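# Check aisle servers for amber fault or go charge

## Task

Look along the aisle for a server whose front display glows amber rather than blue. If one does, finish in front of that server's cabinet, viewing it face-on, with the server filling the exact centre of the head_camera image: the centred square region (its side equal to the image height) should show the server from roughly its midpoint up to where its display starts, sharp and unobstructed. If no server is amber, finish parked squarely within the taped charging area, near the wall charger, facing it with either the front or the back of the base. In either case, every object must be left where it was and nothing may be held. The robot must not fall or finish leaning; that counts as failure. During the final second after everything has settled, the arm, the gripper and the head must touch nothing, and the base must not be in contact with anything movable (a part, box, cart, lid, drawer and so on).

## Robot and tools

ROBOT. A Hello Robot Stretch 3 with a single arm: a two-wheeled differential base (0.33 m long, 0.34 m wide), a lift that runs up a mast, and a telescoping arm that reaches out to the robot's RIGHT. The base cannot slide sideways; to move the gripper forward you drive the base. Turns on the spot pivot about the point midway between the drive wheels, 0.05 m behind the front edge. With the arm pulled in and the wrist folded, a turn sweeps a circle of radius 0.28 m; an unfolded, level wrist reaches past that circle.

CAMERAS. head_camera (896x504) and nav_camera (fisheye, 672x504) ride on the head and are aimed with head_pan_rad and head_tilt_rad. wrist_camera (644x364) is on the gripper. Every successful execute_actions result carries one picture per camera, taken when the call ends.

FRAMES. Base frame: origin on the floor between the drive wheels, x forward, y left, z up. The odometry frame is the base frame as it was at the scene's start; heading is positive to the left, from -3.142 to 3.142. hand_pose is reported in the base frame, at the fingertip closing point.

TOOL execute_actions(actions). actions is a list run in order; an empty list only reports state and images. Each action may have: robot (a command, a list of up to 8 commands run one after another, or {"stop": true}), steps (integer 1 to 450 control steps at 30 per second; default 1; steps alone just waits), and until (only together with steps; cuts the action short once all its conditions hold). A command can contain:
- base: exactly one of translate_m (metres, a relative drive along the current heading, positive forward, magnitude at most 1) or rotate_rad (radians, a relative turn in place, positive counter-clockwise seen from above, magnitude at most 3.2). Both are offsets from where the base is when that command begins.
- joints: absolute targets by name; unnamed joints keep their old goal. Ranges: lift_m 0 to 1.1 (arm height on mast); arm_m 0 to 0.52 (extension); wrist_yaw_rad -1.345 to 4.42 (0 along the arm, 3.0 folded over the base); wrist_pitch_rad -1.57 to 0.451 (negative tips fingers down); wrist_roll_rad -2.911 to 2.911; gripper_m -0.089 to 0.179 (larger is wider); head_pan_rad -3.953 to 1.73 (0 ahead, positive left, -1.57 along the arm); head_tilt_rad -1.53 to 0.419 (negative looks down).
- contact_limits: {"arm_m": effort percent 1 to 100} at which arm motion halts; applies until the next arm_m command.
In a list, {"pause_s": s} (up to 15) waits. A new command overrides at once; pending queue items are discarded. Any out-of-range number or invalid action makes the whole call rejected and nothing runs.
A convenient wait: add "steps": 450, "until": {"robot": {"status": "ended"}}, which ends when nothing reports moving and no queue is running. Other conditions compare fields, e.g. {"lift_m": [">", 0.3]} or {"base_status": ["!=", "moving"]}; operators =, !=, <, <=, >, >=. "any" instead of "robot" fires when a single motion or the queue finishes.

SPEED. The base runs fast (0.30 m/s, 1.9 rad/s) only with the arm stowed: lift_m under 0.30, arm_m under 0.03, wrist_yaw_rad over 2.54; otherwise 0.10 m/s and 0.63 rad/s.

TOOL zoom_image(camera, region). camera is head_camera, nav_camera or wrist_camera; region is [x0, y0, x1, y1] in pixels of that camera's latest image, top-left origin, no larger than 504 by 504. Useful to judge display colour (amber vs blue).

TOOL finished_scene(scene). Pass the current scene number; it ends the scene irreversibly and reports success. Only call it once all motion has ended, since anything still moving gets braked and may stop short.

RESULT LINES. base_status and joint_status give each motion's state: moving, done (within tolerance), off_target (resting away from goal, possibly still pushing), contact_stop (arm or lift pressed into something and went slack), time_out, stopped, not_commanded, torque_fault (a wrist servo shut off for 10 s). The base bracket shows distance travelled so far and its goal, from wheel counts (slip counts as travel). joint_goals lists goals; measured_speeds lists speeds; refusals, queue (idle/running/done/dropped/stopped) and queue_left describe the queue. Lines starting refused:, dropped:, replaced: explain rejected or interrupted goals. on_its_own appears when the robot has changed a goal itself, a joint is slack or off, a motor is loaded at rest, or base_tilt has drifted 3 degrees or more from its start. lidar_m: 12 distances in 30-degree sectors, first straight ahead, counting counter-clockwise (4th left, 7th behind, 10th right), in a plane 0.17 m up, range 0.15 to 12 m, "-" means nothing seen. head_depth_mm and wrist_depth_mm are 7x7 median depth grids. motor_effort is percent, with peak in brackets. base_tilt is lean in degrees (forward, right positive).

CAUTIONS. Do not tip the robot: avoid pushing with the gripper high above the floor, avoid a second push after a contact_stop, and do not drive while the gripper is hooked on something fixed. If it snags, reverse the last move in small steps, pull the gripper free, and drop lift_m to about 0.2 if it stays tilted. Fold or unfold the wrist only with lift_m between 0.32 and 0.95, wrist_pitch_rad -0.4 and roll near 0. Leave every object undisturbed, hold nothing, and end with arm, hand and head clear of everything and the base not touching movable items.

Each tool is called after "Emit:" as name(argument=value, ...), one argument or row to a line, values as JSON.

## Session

Emit:
execute_actions(
  actions=[],
)

Scene clock: 0.00 s.
robot.base_odometry: x=+0.000 y=+0.000 heading=+0.000 (m, m, rad; robot's odometry frame)
robot.turned_by_wheels: +0.000 (rad since the last result)
robot.turned_by_imu: +0.000 (rad since the last result)
robot.base_tilt: forward=-0.8 right=-0.3 (deg)
robot.lidar_m: 1.56 0.99 1.40 1.92 0.99 1.14 1.72 1.00 0.82 0.81 0.90 1.42
robot.head_depth_mm: 1751 1757 1754 1757 1774 1789 1795 / 1769 1797 1797 1800 1803 1819 1824 / 1809 1809 1809 1819 1823 1827 1833 / 1833 1805 1831 1820 1851 1858 1865 / 1856 1863 1858 1850 1879 1873 1890 / 1865 1872 1865 1882 1880 1911 1875 / 1898 1537 1508 1492 1477 1461 1457
robot.base_status: not_commanded
robot.joint_positions: lift_m=+0.592 arm_m=+0.001 wrist_yaw_rad=+3.038 wrist_pitch_rad=-0.331 wrist_roll_rad=+0.005 gripper_m=+0.037 head_pan_rad=+0.001 head_tilt_rad=-0.011
robot.joint_goals: lift_m=+0.592 arm_m=+0.001 wrist_yaw_rad=+3.038 wrist_pitch_rad=-0.331 wrist_roll_rad=+0.005 gripper_m=+0.037 head_pan_rad=+0.001 head_tilt_rad=-0.011
robot.joint_status: lift_m=not_commanded arm_m=not_commanded wrist_yaw_rad=not_commanded wrist_pitch_rad=not_commanded wrist_roll_rad=not_commanded gripper_m=not_commanded head_pan_rad=not_commanded head_tilt_rad=not_commanded
robot.measured_speeds: translate_m=+0.000 rotate_rad=+0.000 lift_m=+0.000 arm_m=+0.000 wrist_yaw_rad=+0.000 wrist_pitch_rad=+0.000 wrist_roll_rad=+0.000 head_pan_rad=+0.000 head_tilt_rad=+0.000
robot: refusals=0 queue=idle queue_left=0
robot.motor_effort: left_wheel=+0 right_wheel=+1 lift_m=+31 arm_m=+0 wrist_yaw_rad=+0 wrist_pitch_rad=+9 wrist_roll_rad=+1 gripper_m=+0 head_pan_rad=+0 head_tilt_rad=+2 (%)
robot.hand_pose: x=+0.0029 y=+0.0869 z=+0.6248 quat_wxyz=(+0.153, +0.704, +0.080, +0.689) (m; robot's base frame)
robot.wrist_depth_mm: 892 - - - - - - / 913 - - - - - - / 907 - - - - - - / 873 - - - - - 995 / 942 - - - - - 998 / 927 931 - 930 968 946 936 / 783 793 798 810 803 819 802
pictures: head_camera (sideways: a quarter turn clockwise sets it upright), nav_camera (sideways: a quarter turn counterclockwise sets it upright), wrist_camera
camera_calibration (this result's frames):
head_camera: T_world_to_cam=[[-0.0323293, 0.032338, -0.998954, 1.32183], [0.0267087, 0.999147, 0.0314799, -0.0414819], [0.99912, -0.025663, -0.0331655, -0.00512122], [0, 0, 0, 1]] pos_world=[0.0489584, -0.00143013, 1.32158]
nav_camera: T_world_to_cam=[[-0.00939388, -0.0212415, 0.99973, -1.25911], [-0.00494095, -0.999761, -0.0212886, 0.0828499], [0.999944, -0.0051396, 0.00928668, -0.0605568], [0, 0, 0, 1]] pos_world=[0.0491348, 0.0557735, 1.2611]
wrist_camera: T_world_to_cam=[[0.992592, -0.121438, 0.00377593, 0.00757567], [-0.0558415, -0.48359, -0.873511, 0.623058], [0.107903, 0.866829, -0.486789, 0.392902], [0, 0, 0, 1]] pos_world=[-0.0151224, -0.038354, 0.73548]
Images, in order (width x height): head_camera 896x504, nav_camera 672x504, wrist_camera 644x364.

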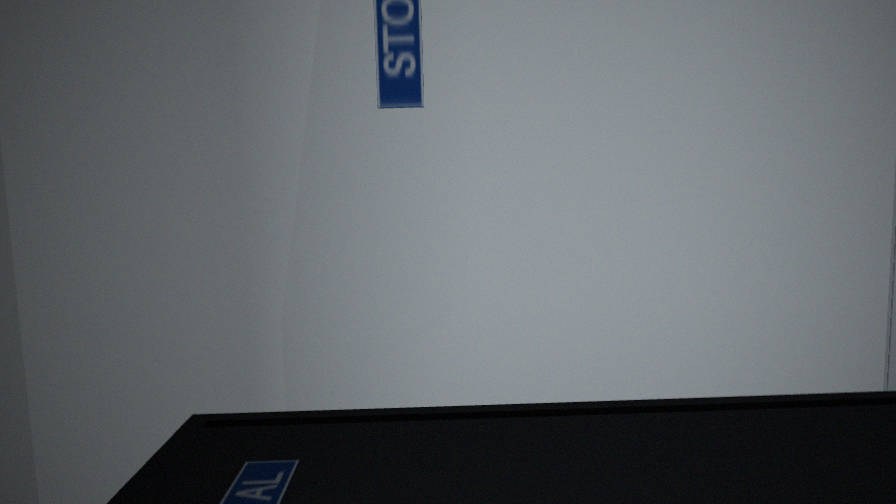

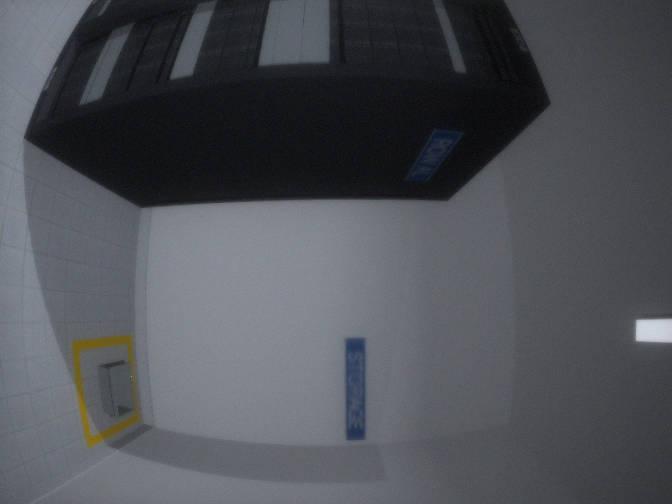

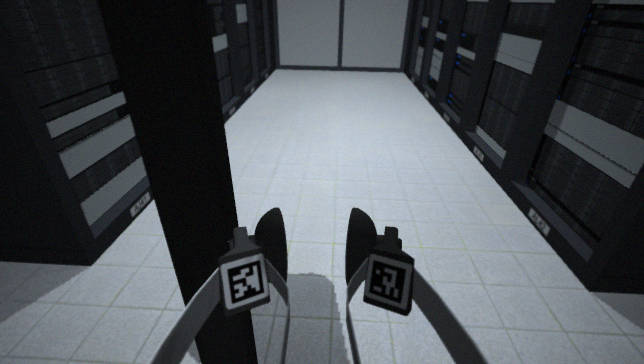

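Emit:
execute_actions(
  actions=[
    {"robot":{"base":{"rotate_rad":1.41},"joints":{"lift_m":0.27,"head_tilt_rad":-0.15,"head_pan_rad":-0.45}},"steps":450,"until":{"robot":{"lift_m":["<",0.29],"base_status":"done"}}},
  ],
)

Emit:
execute_actions(
  actions=[
    {"robot":{"base":{"translate_m":1},"joints":{"head_pan_rad":1.3}},"steps":450,"until":{"robot":{"translate_m":[">",0.6]}}},
    {"robot":{"base":{"translate_m":1}},"steps":450,"until":{"robot":{"status":"ended"}}},
  ],
)

Scene clock: 3.30 s.
robot.base_odometry: x=+0.000 y=+0.000 heading=+1.410 (m, m, rad; robot's odometry frame)
robot.turned_by_wheels: +1.410 (rad since the last result)
robot.turned_by_imu: +1.408 (rad since the last result)
robot.base_tilt: forward=-0.8 right=-0.3 (deg)
robot.lidar_m: 2.94 1.12 1.00 1.72 1.13 0.84 0.81 0.85 1.18 1.87 1.00 1.16
robot.head_depth_mm: 1004 1025 1047 1073 1097 1123 1154 / 1135 1171 1199 1228 1269 1298 1335 / 1273 1312 1344 1388 1443 1482 1525 / 1506 1608 1674 1717 1786 1886 1793 / 2359 1843 1928 2161 2271 2222 1870 / 2797 2488 2709 2868 3015 2564 1876 / 2809 3591 3606 3679 3671 2561 1878
robot.base_status: done (rotate_rad +1.4099 of +1.4100)
robot.joint_positions: lift_m=+0.280 arm_m=+0.001 wrist_yaw_rad=+3.038 wrist_pitch_rad=-0.331 wrist_roll_rad=+0.005 gripper_m=+0.037 head_pan_rad=-0.443 head_tilt_rad=-0.148
robot.joint_goals: lift_m=+0.270 arm_m=+0.001 wrist_yaw_rad=+3.038 wrist_pitch_rad=-0.331 wrist_roll_rad=+0.005 gripper_m=+0.037 head_pan_rad=-0.450 head_tilt_rad=-0.150
robot.joint_status: lift_m=moving arm_m=not_commanded wrist_yaw_rad=not_commanded wrist_pitch_rad=not_commanded wrist_roll_rad=not_commanded gripper_m=not_commanded head_pan_rad=done head_tilt_rad=done
robot.measured_speeds: translate_m=+0.000 rotate_rad=+0.000 lift_m=-0.064 arm_m=+0.000 wrist_yaw_rad=+0.000 wrist_pitch_rad=+0.000 wrist_roll_rad=+0.000 head_pan_rad=+0.000 head_tilt_rad=+0.000
robot: refusals=0 queue=running queue_left=0
robot.motor_effort: left_wheel=-2(6) right_wheel=+2(8) lift_m=+24(33) arm_m=+0(0) wrist_yaw_rad=+0(0) wrist_pitch_rad=+9(9) wrist_roll_rad=+1(1) gripper_m=+0(0) head_pan_rad=-3(22) head_tilt_rad=-1(14) (%)
robot.hand_pose: x=+0.0029 y=+0.0869 z=+0.3123 quat_wxyz=(+0.153, +0.704, +0.080, +0.689) (m; robot's base frame)
robot.wrist_depth_mm: - - - - - 982 834 / - - - - - 983 891 / - - - - - 993 967 / 823 830 824 847 852 857 870 / 643 640 - 657 693 666 677 / 526 533 - 543 556 545 552 / 451 483 - - 457 461 465
pictures: head_camera (sideways: a quarter turn clockwise sets it upright), nav_camera (sideways: a quarter turn counterclockwise sets it upright), wrist_camera
camera_calibration (this result's frames):
head_camera: T_world_to_cam=[[-0.138524, 0.101567, -0.985137, 1.30431], [0.45738, 0.888851, 0.0273256, -0.0386954], [0.878416, -0.446797, -0.169582, 0.173196], [0, 0, 0, 1]] pos_world=[0.0462387, -0.0206965, 1.31535]
nav_camera: T_world_to_cam=[[0.106077, -0.0738219, 0.991614, -1.24907], [-0.436916, -0.899275, -0.0202091, 0.0840759], [0.893226, -0.431108, -0.127646, 0.118355], [0, 0, 0, 1]] pos_world=[0.0635139, 0.0344223, 1.2554]
wrist_camera: T_world_to_cam=[[0.992592, -0.121437, 0.00377993, 0.00875312], [-0.055861, -0.483778, -0.873406, 0.35002], [0.107893, 0.866725, -0.486978, 0.240856], [0, 0, 0, 1]] pos_world=[-0.0151223, -0.0383605, 0.422968]
Images, in order (width x height): head_camera 896x504, nav_camera 672x504, wrist_camera 644x364.

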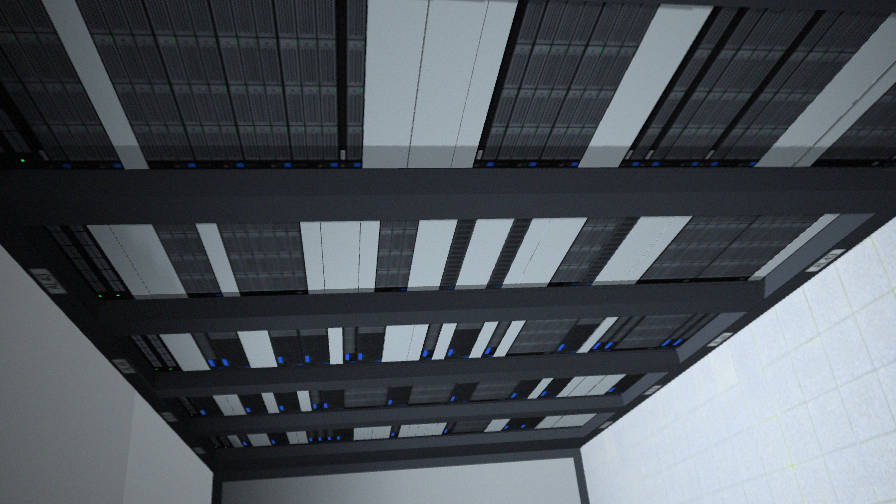

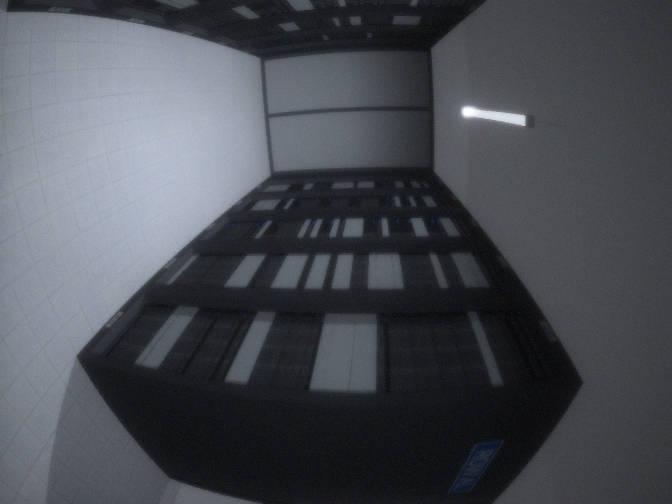

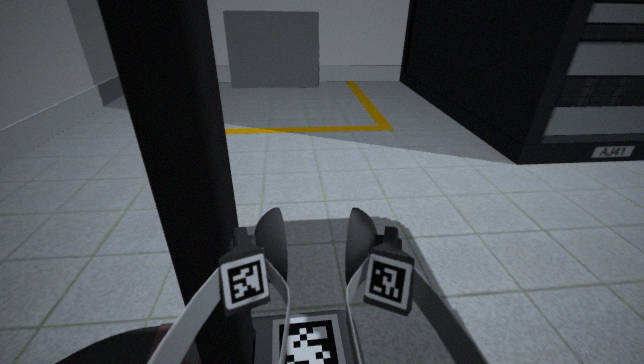

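Scene clock: 10.57 s.
robot.base_odometry: x=+0.257 y=+1.582 heading=+1.410 (m, m, rad; robot's odometry frame)
robot.turned_by_wheels: +0.000 (rad since the last result)
robot.turned_by_imu: +0.000 (rad since the last result)
robot.base_tilt: forward=-0.7 right=-0.3 (deg)
robot.lidar_m: 2.28 1.08 0.75 0.78 0.81 1.12 2.40 1.16 0.83 0.80 0.80 1.12
robot.head_depth_mm: 796 822 848 868 901 925 953 / 772 791 815 840 864 891 917 / 743 770 783 807 826 852 882 / 667 681 700 718 745 768 793 / 697 714 732 751 775 797 821 / 679 695 715 732 750 770 794 / 661 679 691 709 728 747 767
robot.base_status: done (translate_m +1.0000 of +1.0000)
robot.joint_positions: lift_m=+0.270 arm_m=+0.001 wrist_yaw_rad=+3.038 wrist_pitch_rad=-0.332 wrist_roll_rad=+0.005 gripper_m=+0.037 head_pan_rad=+1.293 head_tilt_rad=-0.149
robot.joint_goals: lift_m=+0.270 arm_m=+0.001 wrist_yaw_rad=+3.038 wrist_pitch_rad=-0.332 wrist_roll_rad=+0.005 gripper_m=+0.037 head_pan_rad=+1.300 head_tilt_rad=-0.150
robot.joint_status: lift_m=done arm_m=not_commanded wrist_yaw_rad=not_commanded wrist_pitch_rad=not_commanded wrist_roll_rad=not_commanded gripper_m=not_commanded head_pan_rad=done head_tilt_rad=done
robot.measured_speeds: translate_m=+0.000 rotate_rad=+0.000 lift_m=+0.000 arm_m=+0.000 wrist_yaw_rad=+0.000 wrist_pitch_rad=+0.000 wrist_roll_rad=+0.000 head_pan_rad=+0.000 head_tilt_rad=+0.000
robot: refusals=0 queue=done queue_left=0
robot.motor_effort: left_wheel=-2(9) right_wheel=+1(11) lift_m=+22(21) arm_m=-1(0) wrist_yaw_rad=+0(0) wrist_pitch_rad=+9(9) wrist_roll_rad=+1(1) gripper_m=+0(0) head_pan_rad=+2(30) head_tilt_rad=-1(1) (%)
robot.hand_pose: x=+0.0029 y=+0.0869 z=+0.3028 quat_wxyz=(+0.153, +0.704, +0.080, +0.689) (m; robot's base frame)
robot.wrist_depth_mm: 687 - 717 743 725 778 802 / 748 734 789 797 803 860 831 / 800 806 836 861 866 919 935 / 773 793 818 828 831 847 845 / 623 632 - 644 679 652 661 / 521 520 - 529 541 537 534 / 440 - - - 447 449 451
pictures: head_camera (sideways: a quarter turn clockwise sets it upright), nav_camera (sideways: a quarter turn counterclockwise sets it upright), wrist_camera
camera_calibration (this result's frames):
head_camera: T_world_to_cam=[[-0.0776238, -0.154134, -0.984996, 1.30375], [-0.95197, 0.304972, 0.0272987, -0.0300633], [0.296188, 0.939806, -0.170404, 0.177817], [0, 0, 0, 1]] pos_world=[0.0199156, 0.043007, 1.31531]
nav_camera: T_world_to_cam=[[0.0555955, 0.11757, 0.991507, -1.24862], [0.958888, -0.283066, -0.0202014, 0.0755514], [0.278287, 0.951867, -0.128473, 0.123183], [0, 0, 0, 1]] pos_world=[-0.0373076, 0.0509327, 1.25537]
wrist_camera: T_world_to_cam=[[0.992592, -0.121436, 0.0037858, 0.00878618], [-0.055891, -0.484063, -0.873246, 0.34174], [0.107876, 0.866566, -0.487264, 0.236393], [0, 0, 0, 1]] pos_world=[-0.0151221, -0.0383591, 0.413576]
Images, in order (width x height): head_camera 896x504, nav_camera 672x504, wrist_camera 644x364.

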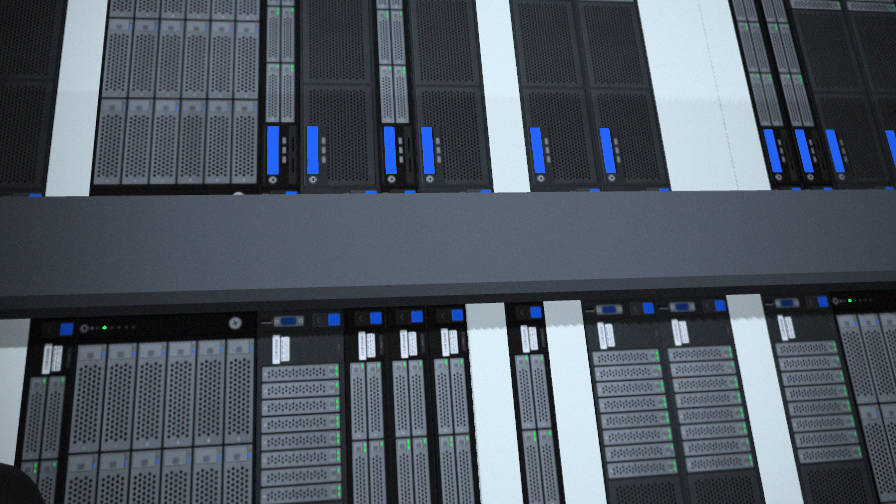

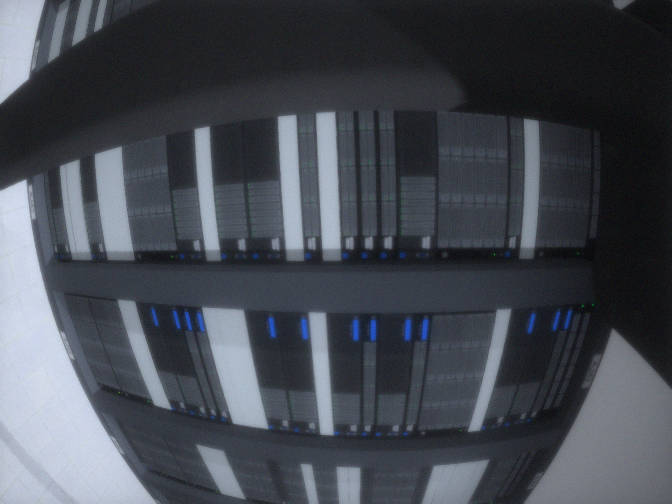

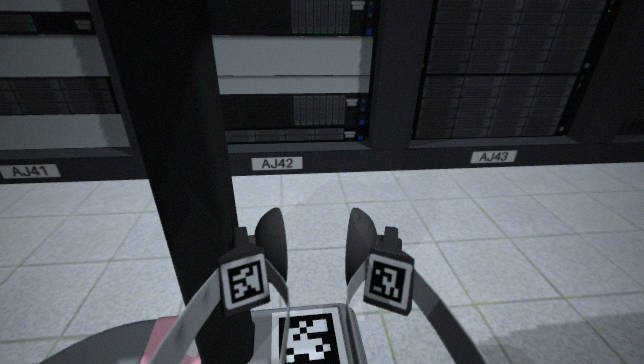

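Cabinet 43 is clear. Next are 44 and 45, then 41 and 42, and a closer view of the far right cabinets.

Emit:
execute_actions(
  actions=[
    {"robot":{"joints":{"head_pan_rad":0.6}},"steps":450,"until":{"robot":{"status":"ended"}}},
  ],
)

Emit:
execute_actions(
  actions=[
    {"robot":{"base":{"rotate_rad":1.2},"joints":{"head_pan_rad":-1.75}},"steps":450,"until":{"robot":{"status":"ended"}}},
  ],
)

Emit:
execute_actions(
  actions=[
    {"robot":{"base":{"rotate_rad":1.95},"joints":{"head_pan_rad":-1.15}},"steps":450,"until":{"robot":{"status":"ended"}}},
  ],
)

Scene clock: 11.67 s.
robot.base_odometry: x=+0.257 y=+1.582 heading=+1.410 (m, m, rad; robot's odometry frame)
robot.turned_by_wheels: +0.000 (rad since the last result)
robot.turned_by_imu: +0.000 (rad since the last result)
robot.base_tilt: forward=-0.8 right=-0.3 (deg)
robot.lidar_m: 2.29 1.08 0.75 0.77 0.81 1.12 2.41 1.16 0.83 0.80 0.81 1.12
robot.head_depth_mm: 2122 2126 2178 2230 2290 2331 1841 / 2171 1911 1996 2052 2095 2139 1852 / 1477 1501 1533 1558 1617 1660 1682 / 1311 1333 1372 1410 1434 1476 1514 / 1137 1165 1193 1197 1137 1154 1181 / 963 980 1008 1035 1062 1093 1121 / 906 914 933 949 960 972 992
robot.base_status: done (translate_m +1.0000 of +1.0000)
robot.joint_positions: lift_m=+0.270 arm_m=+0.001 wrist_yaw_rad=+3.038 wrist_pitch_rad=-0.332 wrist_roll_rad=+0.005 gripper_m=+0.037 head_pan_rad=+0.607 head_tilt_rad=-0.149
robot.joint_goals: lift_m=+0.270 arm_m=+0.001 wrist_yaw_rad=+3.038 wrist_pitch_rad=-0.332 wrist_roll_rad=+0.005 gripper_m=+0.037 head_pan_rad=+0.600 head_tilt_rad=-0.150
robot.joint_status: lift_m=done arm_m=not_commanded wrist_yaw_rad=not_commanded wrist_pitch_rad=not_commanded wrist_roll_rad=not_commanded gripper_m=not_commanded head_pan_rad=done head_tilt_rad=done
robot.measured_speeds: translate_m=+0.000 rotate_rad=+0.000 lift_m=+0.000 arm_m=+0.000 wrist_yaw_rad=+0.000 wrist_pitch_rad=+0.000 wrist_roll_rad=+0.000 head_pan_rad=+0.000 head_tilt_rad=+0.000
robot: refusals=0 queue=done queue_left=0
robot.motor_effort: left_wheel=-2(1) right_wheel=+2(1) lift_m=+22(22) arm_m=+0(1) wrist_yaw_rad=+0(0) wrist_pitch_rad=+9(9) wrist_roll_rad=+0(0) gripper_m=+1(1) head_pan_rad=-3(26) head_tilt_rad=+0(0) (%)
robot.hand_pose: x=+0.0029 y=+0.0869 z=+0.3028 quat_wxyz=(+0.153, +0.704, +0.080, +0.689) (m; robot's base frame)
robot.wrist_depth_mm: 695 - 725 750 720 782 793 / 738 739 768 801 802 852 852 / 795 801 840 860 867 903 917 / 778 792 823 825 834 846 855 / 638 644 - 642 677 647 654 / 516 521 - 535 542 535 534 / 441 - - - 450 447 446
pictures: head_camera (sideways: a quarter turn clockwise sets it upright), nav_camera (sideways: a quarter turn counterclockwise sets it upright), wrist_camera
camera_calibration (this result's frames):
head_camera: T_world_to_cam=[[-0.157686, -0.0701269, -0.984996, 1.30424], [-0.543602, 0.838899, 0.0272987, -0.0325543], [0.824398, 0.539751, -0.170404, 0.174595], [0, 0, 0, 1]] pos_world=[0.0440282, 0.0245342, 1.31531]
nav_camera: T_world_to_cam=[[0.117482, 0.0557801, 0.991507, -1.249], [0.562828, -0.826327, -0.0202014, 0.0779674], [0.818182, 0.560422, -0.128474, 0.11989], [0, 0, 0, 1]] pos_world=[0.00476185, 0.0669072, 1.25537]
wrist_camera: T_world_to_cam=[[0.992592, -0.121436, 0.00378591, 0.00878615], [-0.0558909, -0.484063, -0.873246, 0.34174], [0.107877, 0.866566, -0.487264, 0.236393], [0, 0, 0, 1]] pos_world=[-0.0151221, -0.0383591, 0.413576]
Images, in order (width x height): head_camera 896x504, nav_camera 672x504, wrist_camera 644x364.

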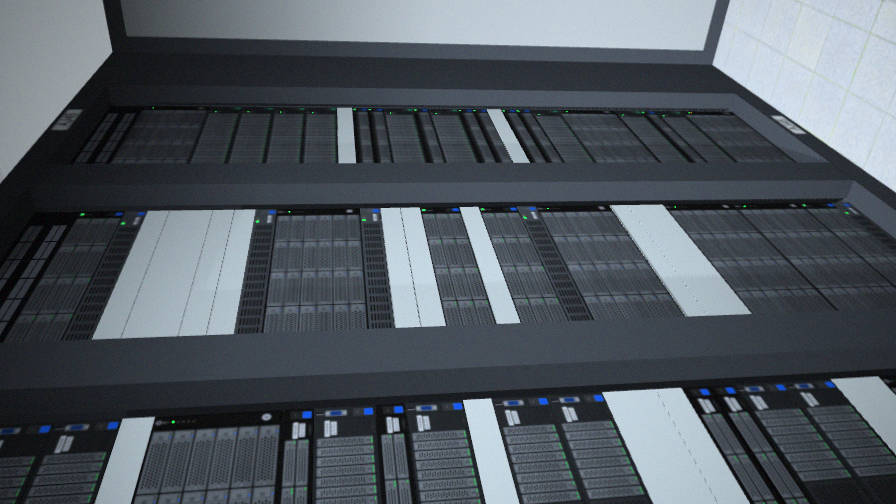

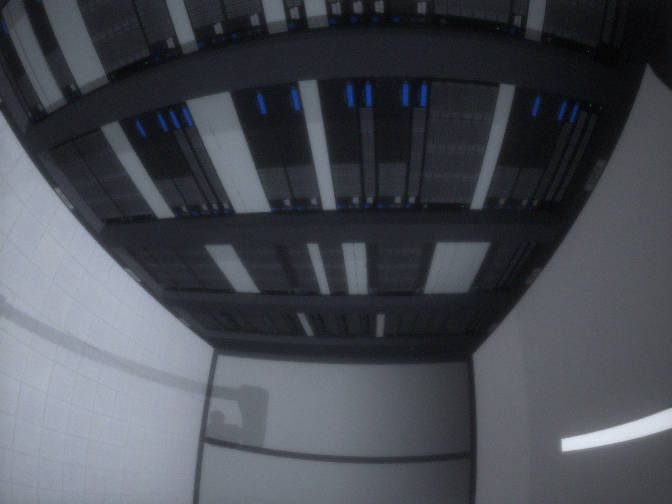

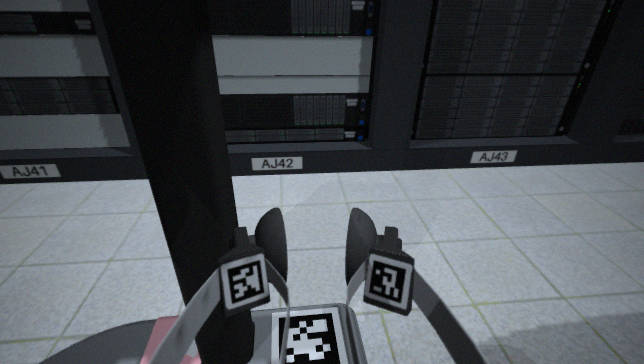

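Scene clock: 13.53 s.
robot.base_odometry: x=+0.257 y=+1.582 heading=+2.610 (m, m, rad; robot's odometry frame)
robot.turned_by_wheels: +1.200 (rad since the last result)
robot.turned_by_imu: +1.192 (rad since the last result)
robot.base_tilt: forward=-0.8 right=-0.3 (deg)
robot.lidar_m: 0.75 0.78 0.79 2.42 2.41 1.02 0.83 0.80 0.92 1.44 1.89 0.96
robot.head_depth_mm: 949 970 995 1018 1041 1061 1089 / 1004 1030 1062 1089 1117 1156 1189 / 1181 1222 1260 1294 1338 1387 1418 / 1348 1401 1456 1491 1551 1613 1643 / 1489 1536 1601 1798 1858 1928 1801 / 2221 1960 2029 2134 2187 2258 1876 / 2140 2137 2190 2240 2295 2300 1884
robot.base_status: done (rotate_rad +1.2000 of +1.2000)
robot.joint_positions: lift_m=+0.270 arm_m=+0.001 wrist_yaw_rad=+3.038 wrist_pitch_rad=-0.332 wrist_roll_rad=+0.005 gripper_m=+0.037 head_pan_rad=-1.743 head_tilt_rad=-0.149
robot.joint_goals: lift_m=+0.270 arm_m=+0.001 wrist_yaw_rad=+3.038 wrist_pitch_rad=-0.332 wrist_roll_rad=+0.005 gripper_m=+0.037 head_pan_rad=-1.750 head_tilt_rad=-0.150
robot.joint_status: lift_m=done arm_m=not_commanded wrist_yaw_rad=not_commanded wrist_pitch_rad=not_commanded wrist_roll_rad=not_commanded gripper_m=not_commanded head_pan_rad=done head_tilt_rad=done
robot.measured_speeds: translate_m=+0.000 rotate_rad=+0.000 lift_m=+0.000 arm_m=+0.000 wrist_yaw_rad=+0.000 wrist_pitch_rad=+0.000 wrist_roll_rad=+0.000 head_pan_rad=+0.000 head_tilt_rad=+0.000
robot: refusals=0 queue=done queue_left=0
robot.motor_effort: left_wheel=-1(10) right_wheel=+1(13) lift_m=+22(22) arm_m=-1(1) wrist_yaw_rad=+0(0) wrist_pitch_rad=+9(9) wrist_roll_rad=+0(1) gripper_m=+0(0) head_pan_rad=-3(29) head_tilt_rad=+0(1) (%)
robot.hand_pose: x=+0.0029 y=+0.0869 z=+0.3028 quat_wxyz=(+0.153, +0.704, +0.080, +0.689) (m; robot's base frame)
robot.wrist_depth_mm: - - - - - 776 606 / - - - - - 814 631 / - - - - - 844 672 / 813 804 819 809 836 796 665 / 625 638 - 646 680 655 632 / 518 524 - 527 541 534 534 / 444 - - - 449 450 453
pictures: head_camera (sideways: a quarter turn clockwise sets it upright), nav_camera (sideways: a quarter turn counterclockwise sets it upright), wrist_camera
camera_calibration (this result's frames):
head_camera: T_world_to_cam=[[0.060933, 0.161488, -0.984992, 1.3029], [0.978833, -0.202833, 0.0272979, -0.0418401], [-0.19538, -0.965806, -0.170429, 0.180848], [0, 0, 0, 1]] pos_world=[-0.00310104, -0.0442249, 1.31531]
nav_camera: T_world_to_cam=[[-0.0428853, -0.122804, 0.991504, -1.24802], [-0.983401, 0.180319, -0.0202011, 0.0873991], [-0.176307, -0.975912, -0.128498, 0.125988], [0, 0, 0, 1]] pos_world=[0.0546393, -0.0460676, 1.25537]
wrist_camera: T_world_to_cam=[[0.992592, -0.121436, 0.00378576, 0.00878486], [-0.055891, -0.484063, -0.873246, 0.341735], [0.107876, 0.866566, -0.487264, 0.236402], [0, 0, 0, 1]] pos_world=[-0.0151221, -0.0383701, 0.413576]
Images, in order (width x height): head_camera 896x504, nav_camera 672x504, wrist_camera 644x364.

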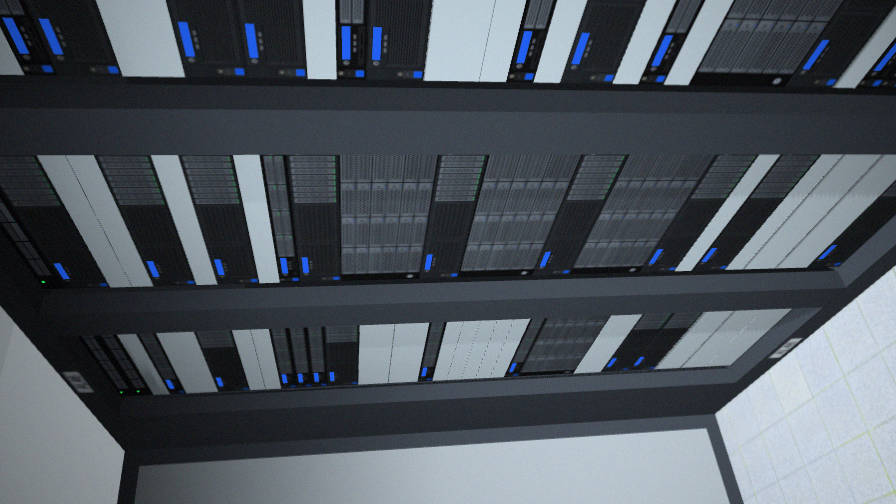

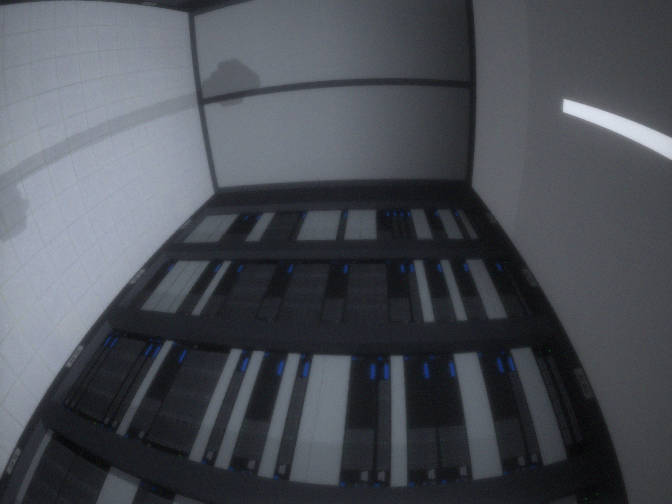

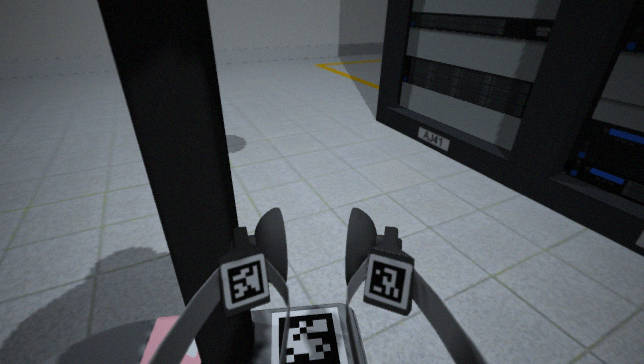

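Scene clock: 15.87 s.
robot.base_odometry: x=+0.257 y=+1.582 heading=-1.723 (m, m, rad; robot's odometry frame)
robot.turned_by_wheels: +1.950 (rad since the last result)
robot.turned_by_imu: +1.936 (rad since the last result)
robot.base_tilt: forward=-0.8 right=-0.3 (deg)
robot.lidar_m: 2.41 1.16 0.83 0.80 0.80 1.12 2.29 1.08 0.75 0.78 0.78 1.12
robot.head_depth_mm: 661 676 694 715 732 757 777 / 682 699 720 744 764 786 809 / 708 729 750 773 795 820 847 / 707 720 734 761 782 809 834 / 705 727 751 774 798 830 923 / 797 817 846 874 909 937 973 / 830 859 885 914 951 979 1024
robot.base_status: done (rotate_rad +1.9499 of +1.9500)
robot.joint_positions: lift_m=+0.270 arm_m=+0.001 wrist_yaw_rad=+3.038 wrist_pitch_rad=-0.332 wrist_roll_rad=+0.005 gripper_m=+0.037 head_pan_rad=-1.157 head_tilt_rad=-0.149
robot.joint_goals: lift_m=+0.270 arm_m=+0.001 wrist_yaw_rad=+3.038 wrist_pitch_rad=-0.332 wrist_roll_rad=+0.005 gripper_m=+0.037 head_pan_rad=-1.150 head_tilt_rad=-0.150
robot.joint_status: lift_m=done arm_m=not_commanded wrist_yaw_rad=not_commanded wrist_pitch_rad=not_commanded wrist_roll_rad=not_commanded gripper_m=not_commanded head_pan_rad=done head_tilt_rad=done
robot.measured_speeds: translate_m=+0.000 rotate_rad=+0.000 lift_m=+0.000 arm_m=+0.000 wrist_yaw_rad=+0.000 wrist_pitch_rad=+0.000 wrist_roll_rad=+0.000 head_pan_rad=+0.000 head_tilt_rad=+0.000
robot: refusals=0 queue=done queue_left=0
robot.motor_effort: left_wheel=-1(9) right_wheel=+1(14) lift_m=+22(22) arm_m=-1(1) wrist_yaw_rad=+0(0) wrist_pitch_rad=+10(9) wrist_roll_rad=+0(0) gripper_m=-1(1) head_pan_rad=+2(24) head_tilt_rad=+0(1) (%)
robot.hand_pose: x=+0.0029 y=+0.0868 z=+0.3028 quat_wxyz=(+0.153, +0.704, +0.080, +0.689) (m; robot's base frame)
robot.wrist_depth_mm: 733 - 775 783 785 845 849 / 781 797 825 851 853 903 918 / 820 861 887 901 912 953 995 / 803 806 828 829 839 838 851 / 633 630 - 644 675 654 661 / 518 521 - 525 539 531 535 / 440 - - - 447 452 451
pictures: head_camera (sideways: a quarter turn clockwise sets it upright), nav_camera (sideways: a quarter turn counterclockwise sets it upright), wrist_camera
camera_calibration (this result's frames):
head_camera: T_world_to_cam=[[-0.0385573, 0.168241, -0.984992, 1.30351], [0.927662, 0.372421, 0.0272979, -0.0415279], [0.371424, -0.912687, -0.17043, 0.177393], [0, 0, 0, 1]] pos_world=[0.0228958, -0.0419333, 1.31531]
nav_camera: T_world_to_cam=[[0.0321966, -0.126031, 0.991504, -1.24848], [-0.919016, -0.393703, -0.0202011, 0.0870063], [0.392904, -0.910557, -0.1285, 0.122518], [0, 0, 0, 1]] pos_world=[0.0720189, -0.0115317, 1.25537]
wrist_camera: T_world_to_cam=[[0.992592, -0.121436, 0.00378541, 0.00878226], [-0.0558913, -0.484063, -0.873246, 0.341724], [0.107876, 0.866566, -0.487264, 0.236422], [0, 0, 0, 1]] pos_world=[-0.0151221, -0.0383927, 0.413576]
Images, in order (width x height): head_camera 896x504, nav_camera 672x504, wrist_camera 644x364.

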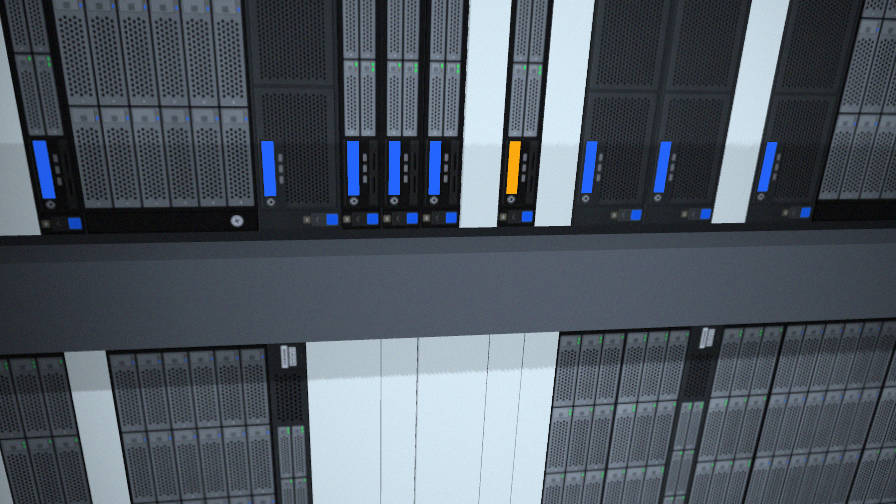

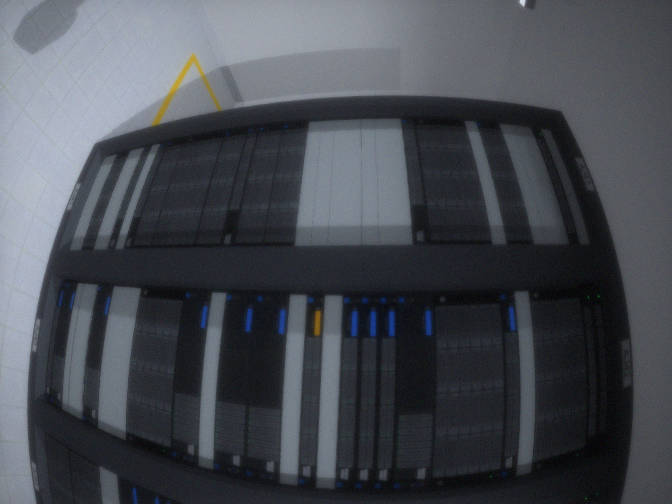

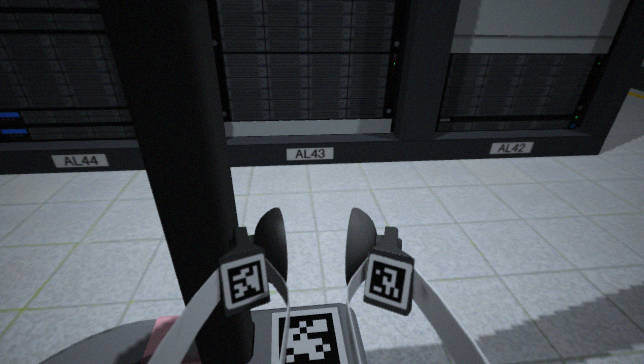

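Emit:
execute_actions(
  actions=[
    {"robot":{"joints":{"head_pan_rad":-1.47,"head_tilt_rad":-0.28}},"steps":450,"until":{"robot":{"status":"ended"}}},
  ],
)

Scene clock: 16.70 s.
robot.base_odometry: x=+0.257 y=+1.582 heading=-1.723 (m, m, rad; robot's odometry frame)
robot.turned_by_wheels: +0.000 (rad since the last result)
robot.turned_by_imu: +0.000 (rad since the last result)
robot.base_tilt: forward=-0.8 right=-0.3 (deg)
robot.lidar_m: 2.41 1.16 0.83 0.80 0.80 1.12 2.28 1.08 0.75 0.78 0.78 1.12
robot.head_depth_mm: 647 678 712 753 787 825 870 / 651 683 717 754 796 845 897 / 654 689 722 760 802 851 901 / 658 693 725 767 811 858 914 / 663 693 731 771 817 868 919 / 666 701 735 773 823 870 927 / 674 705 727 755 776 815 865
robot.base_status: done (rotate_rad +1.9499 of +1.9500)
robot.joint_positions: lift_m=+0.270 arm_m=+0.001 wrist_yaw_rad=+3.038 wrist_pitch_rad=-0.332 wrist_roll_rad=+0.005 gripper_m=+0.037 head_pan_rad=-1.463 head_tilt_rad=-0.276
robot.joint_goals: lift_m=+0.270 arm_m=+0.001 wrist_yaw_rad=+3.038 wrist_pitch_rad=-0.332 wrist_roll_rad=+0.005 gripper_m=+0.037 head_pan_rad=-1.470 head_tilt_rad=-0.280
robot.joint_status: lift_m=done arm_m=not_commanded wrist_yaw_rad=not_commanded wrist_pitch_rad=not_commanded wrist_roll_rad=not_commanded gripper_m=not_commanded head_pan_rad=done head_tilt_rad=done
robot.measured_speeds: translate_m=+0.000 rotate_rad=+0.000 lift_m=+0.000 arm_m=+0.000 wrist_yaw_rad=+0.000 wrist_pitch_rad=+0.000 wrist_roll_rad=+0.000 head_pan_rad=+0.000 head_tilt_rad=+0.000
robot: refusals=0 queue=done queue_left=0
robot.motor_effort: left_wheel=-1(1) right_wheel=+2(1) lift_m=+22(22) arm_m=-1(1) wrist_yaw_rad=+0(1) wrist_pitch_rad=+9(9) wrist_roll_rad=+0(1) gripper_m=+0(0) head_pan_rad=-3(18) head_tilt_rad=-2(18) (%)
robot.hand_pose: x=+0.0029 y=+0.0868 z=+0.3028 quat_wxyz=(+0.153, +0.704, +0.080, +0.689) (m; robot's base frame)
robot.wrist_depth_mm: 734 - 774 795 788 830 857 / 773 803 846 851 870 912 903 / 818 851 879 888 919 964 985 / 799 823 820 823 837 842 849 / 630 635 - 642 676 649 653 / 521 520 - 528 541 540 537 / 440 - - - 447 444 455
pictures: head_camera (sideways: a quarter turn clockwise sets it upright), nav_camera (sideways: a quarter turn counterclockwise sets it upright), wrist_camera
camera_calibration (this result's frames):
head_camera: T_world_to_cam=[[0.00057882, 0.29503, -0.955488, 1.2647], [0.997106, 0.072469, 0.0229806, -0.0363267], [0.0760232, -0.952736, -0.294134, 0.340205], [0, 0, 0, 1]] pos_world=[0.0096261, -0.0463659, 1.30931]
nav_camera: T_world_to_cam=[[0.00619711, -0.254018, 0.96718, -1.21649], [-0.995195, -0.0960787, -0.0188573, 0.0857182], [0.0977155, -0.962416, -0.253393, 0.286884], [0, 0, 0, 1]] pos_world=[0.0648121, -0.0246726, 1.25087]
wrist_camera: T_world_to_cam=[[0.992592, -0.121437, 0.00378547, 0.00878217], [-0.0558915, -0.484063, -0.873246, 0.341724], [0.107877, 0.866566, -0.487264, 0.236422], [0, 0, 0, 1]] pos_world=[-0.0151221, -0.0383927, 0.413576]
Images, in order (width x height): head_camera 896x504, nav_camera 672x504, wrist_camera 644x364.

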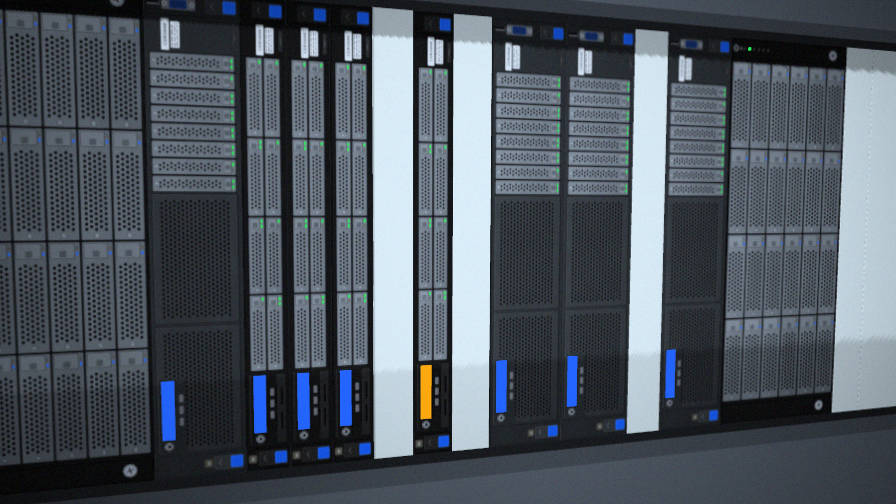

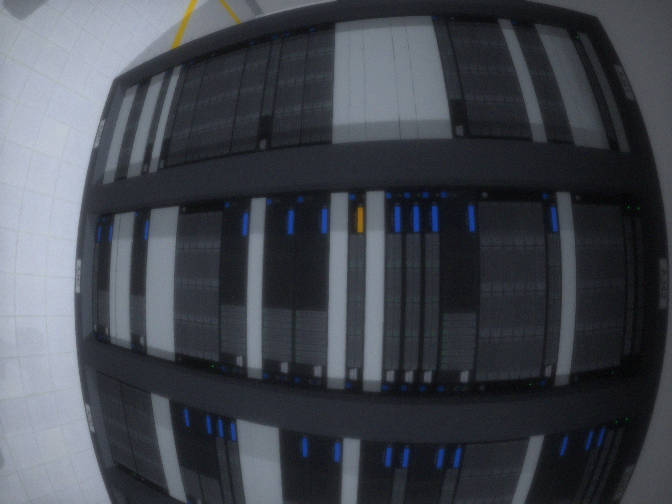

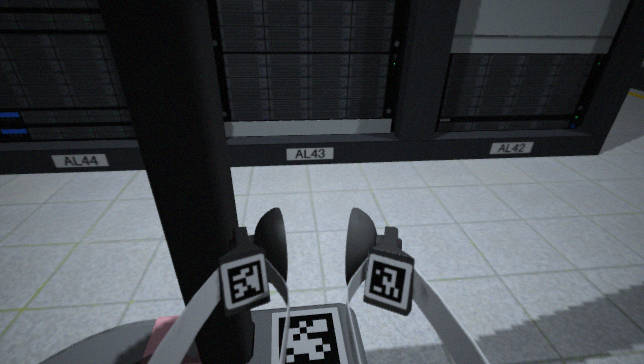

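Emit:
execute_actions(
  actions=[
    {"robot":{"joints":{"head_tilt_rad":-0.248}},"steps":15},
  ],
)

Scene clock: 17.23 s.
robot.base_odometry: x=+0.257 y=+1.582 heading=-1.723 (m, m, rad; robot's odometry frame)
robot.turned_by_wheels: +0.000 (rad since the last result)
robot.turned_by_imu: +0.000 (rad since the last result)
robot.base_tilt: forward=-0.8 right=-0.3 (deg)
robot.lidar_m: 2.40 1.16 0.83 0.80 0.81 1.11 2.28 1.08 0.75 0.78 0.78 1.12
robot.head_depth_mm: 649 679 708 751 778 820 866 / 653 682 715 752 789 832 884 / 659 689 722 753 795 840 890 / 660 693 726 763 804 850 896 / 665 696 729 767 807 852 905 / 672 700 736 775 815 860 913 / 677 705 727 754 771 809 848
robot.base_status: done (rotate_rad +1.9499 of +1.9500)
robot.joint_positions: lift_m=+0.270 arm_m=+0.001 wrist_yaw_rad=+3.038 wrist_pitch_rad=-0.332 wrist_roll_rad=+0.005 gripper_m=+0.037 head_pan_rad=-1.463 head_tilt_rad=-0.259
robot.joint_goals: lift_m=+0.270 arm_m=+0.001 wrist_yaw_rad=+3.038 wrist_pitch_rad=-0.332 wrist_roll_rad=+0.005 gripper_m=+0.037 head_pan_rad=-1.470 head_tilt_rad=-0.248
robot.joint_status: lift_m=done arm_m=not_commanded wrist_yaw_rad=not_commanded wrist_pitch_rad=not_commanded wrist_roll_rad=not_commanded gripper_m=not_commanded head_pan_rad=done head_tilt_rad=done
robot.measured_speeds: translate_m=+0.000 rotate_rad=+0.000 lift_m=+0.000 arm_m=+0.000 wrist_yaw_rad=+0.000 wrist_pitch_rad=+0.000 wrist_roll_rad=+0.000 head_pan_rad=+0.000 head_tilt_rad=+0.000
robot: refusals=0 queue=done queue_left=0
robot.motor_effort: left_wheel=-1(1) right_wheel=+1(2) lift_m=+22(22) arm_m=-1(1) wrist_yaw_rad=-1(0) wrist_pitch_rad=+9(9) wrist_roll_rad=+1(0) gripper_m=+0(0) head_pan_rad=-3(3) head_tilt_rad=+5(9) (%)
robot.hand_pose: x=+0.0029 y=+0.0868 z=+0.3028 quat_wxyz=(+0.153, +0.704, +0.080, +0.689) (m; robot's base frame)
robot.wrist_depth_mm: 731 - 776 788 782 843 841 / 797 800 834 855 850 911 905 / 835 854 887 900 933 968 - / 805 797 816 826 830 846 848 / 631 631 - 644 676 654 669 / 516 522 - 532 543 531 532 / 438 - - - 453 451 451
pictures: head_camera (sideways: a quarter turn clockwise sets it upright), nav_camera (sideways: a quarter turn counterclockwise sets it upright), wrist_camera
camera_calibration (this result's frames):
head_camera: T_world_to_cam=[[0.00237672, 0.278521, -0.960427, 1.27114], [0.997064, 0.0728434, 0.0235918, -0.0371227], [0.0765316, -0.957664, -0.27753, 0.318592], [0, 0, 0, 1]] pos_world=[0.00961022, -0.0462311, 1.31013]
nav_camera: T_world_to_cam=[[0.00437912, -0.237314, 0.971423, -1.22202], [-0.995162, -0.0963786, -0.0190587, 0.0859807], [0.0981473, -0.96664, -0.236588, 0.265009], [0, 0, 0, 1]] pos_world=[0.0649062, -0.0255485, 1.25144]
wrist_camera: T_world_to_cam=[[0.992592, -0.121436, 0.00378546, 0.00878225], [-0.0558913, -0.484063, -0.873246, 0.341724], [0.107876, 0.866566, -0.487265, 0.236422], [0, 0, 0, 1]] pos_world=[-0.0151221, -0.0383927, 0.413576]
Images, in order (width x height): head_camera 896x504, nav_camera 672x504, wrist_camera 644x364.

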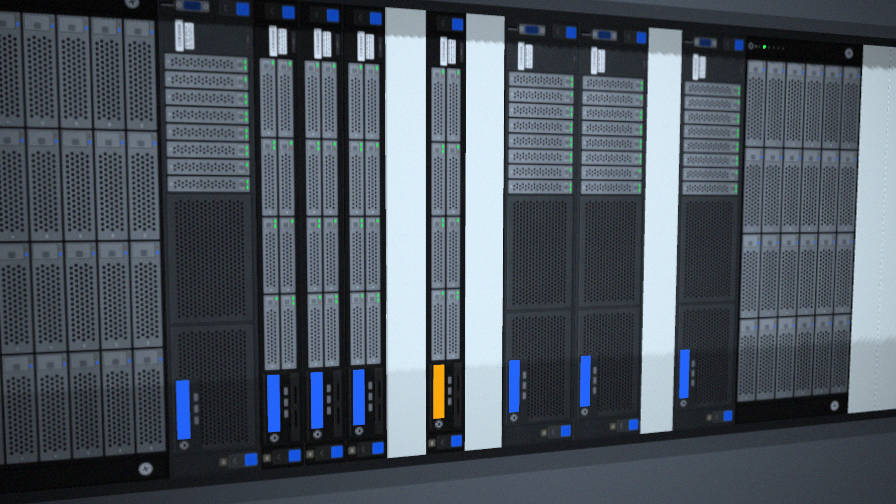

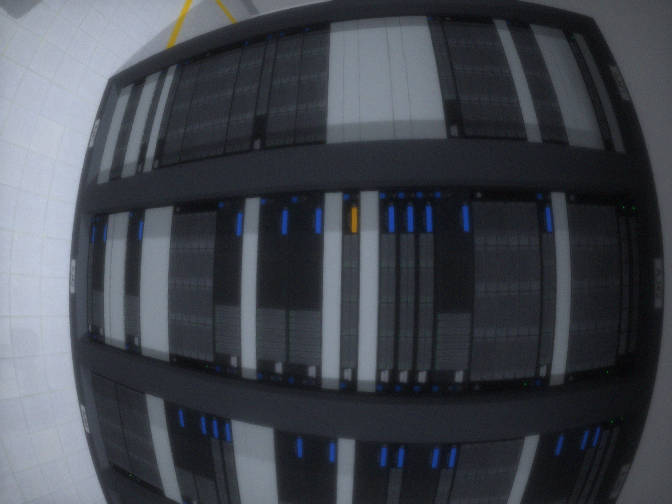

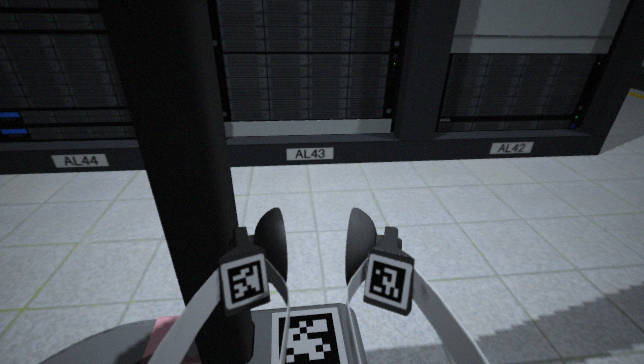

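Emit:
finished_scene(
  scene=2,
)

The scene is finished: the task was done.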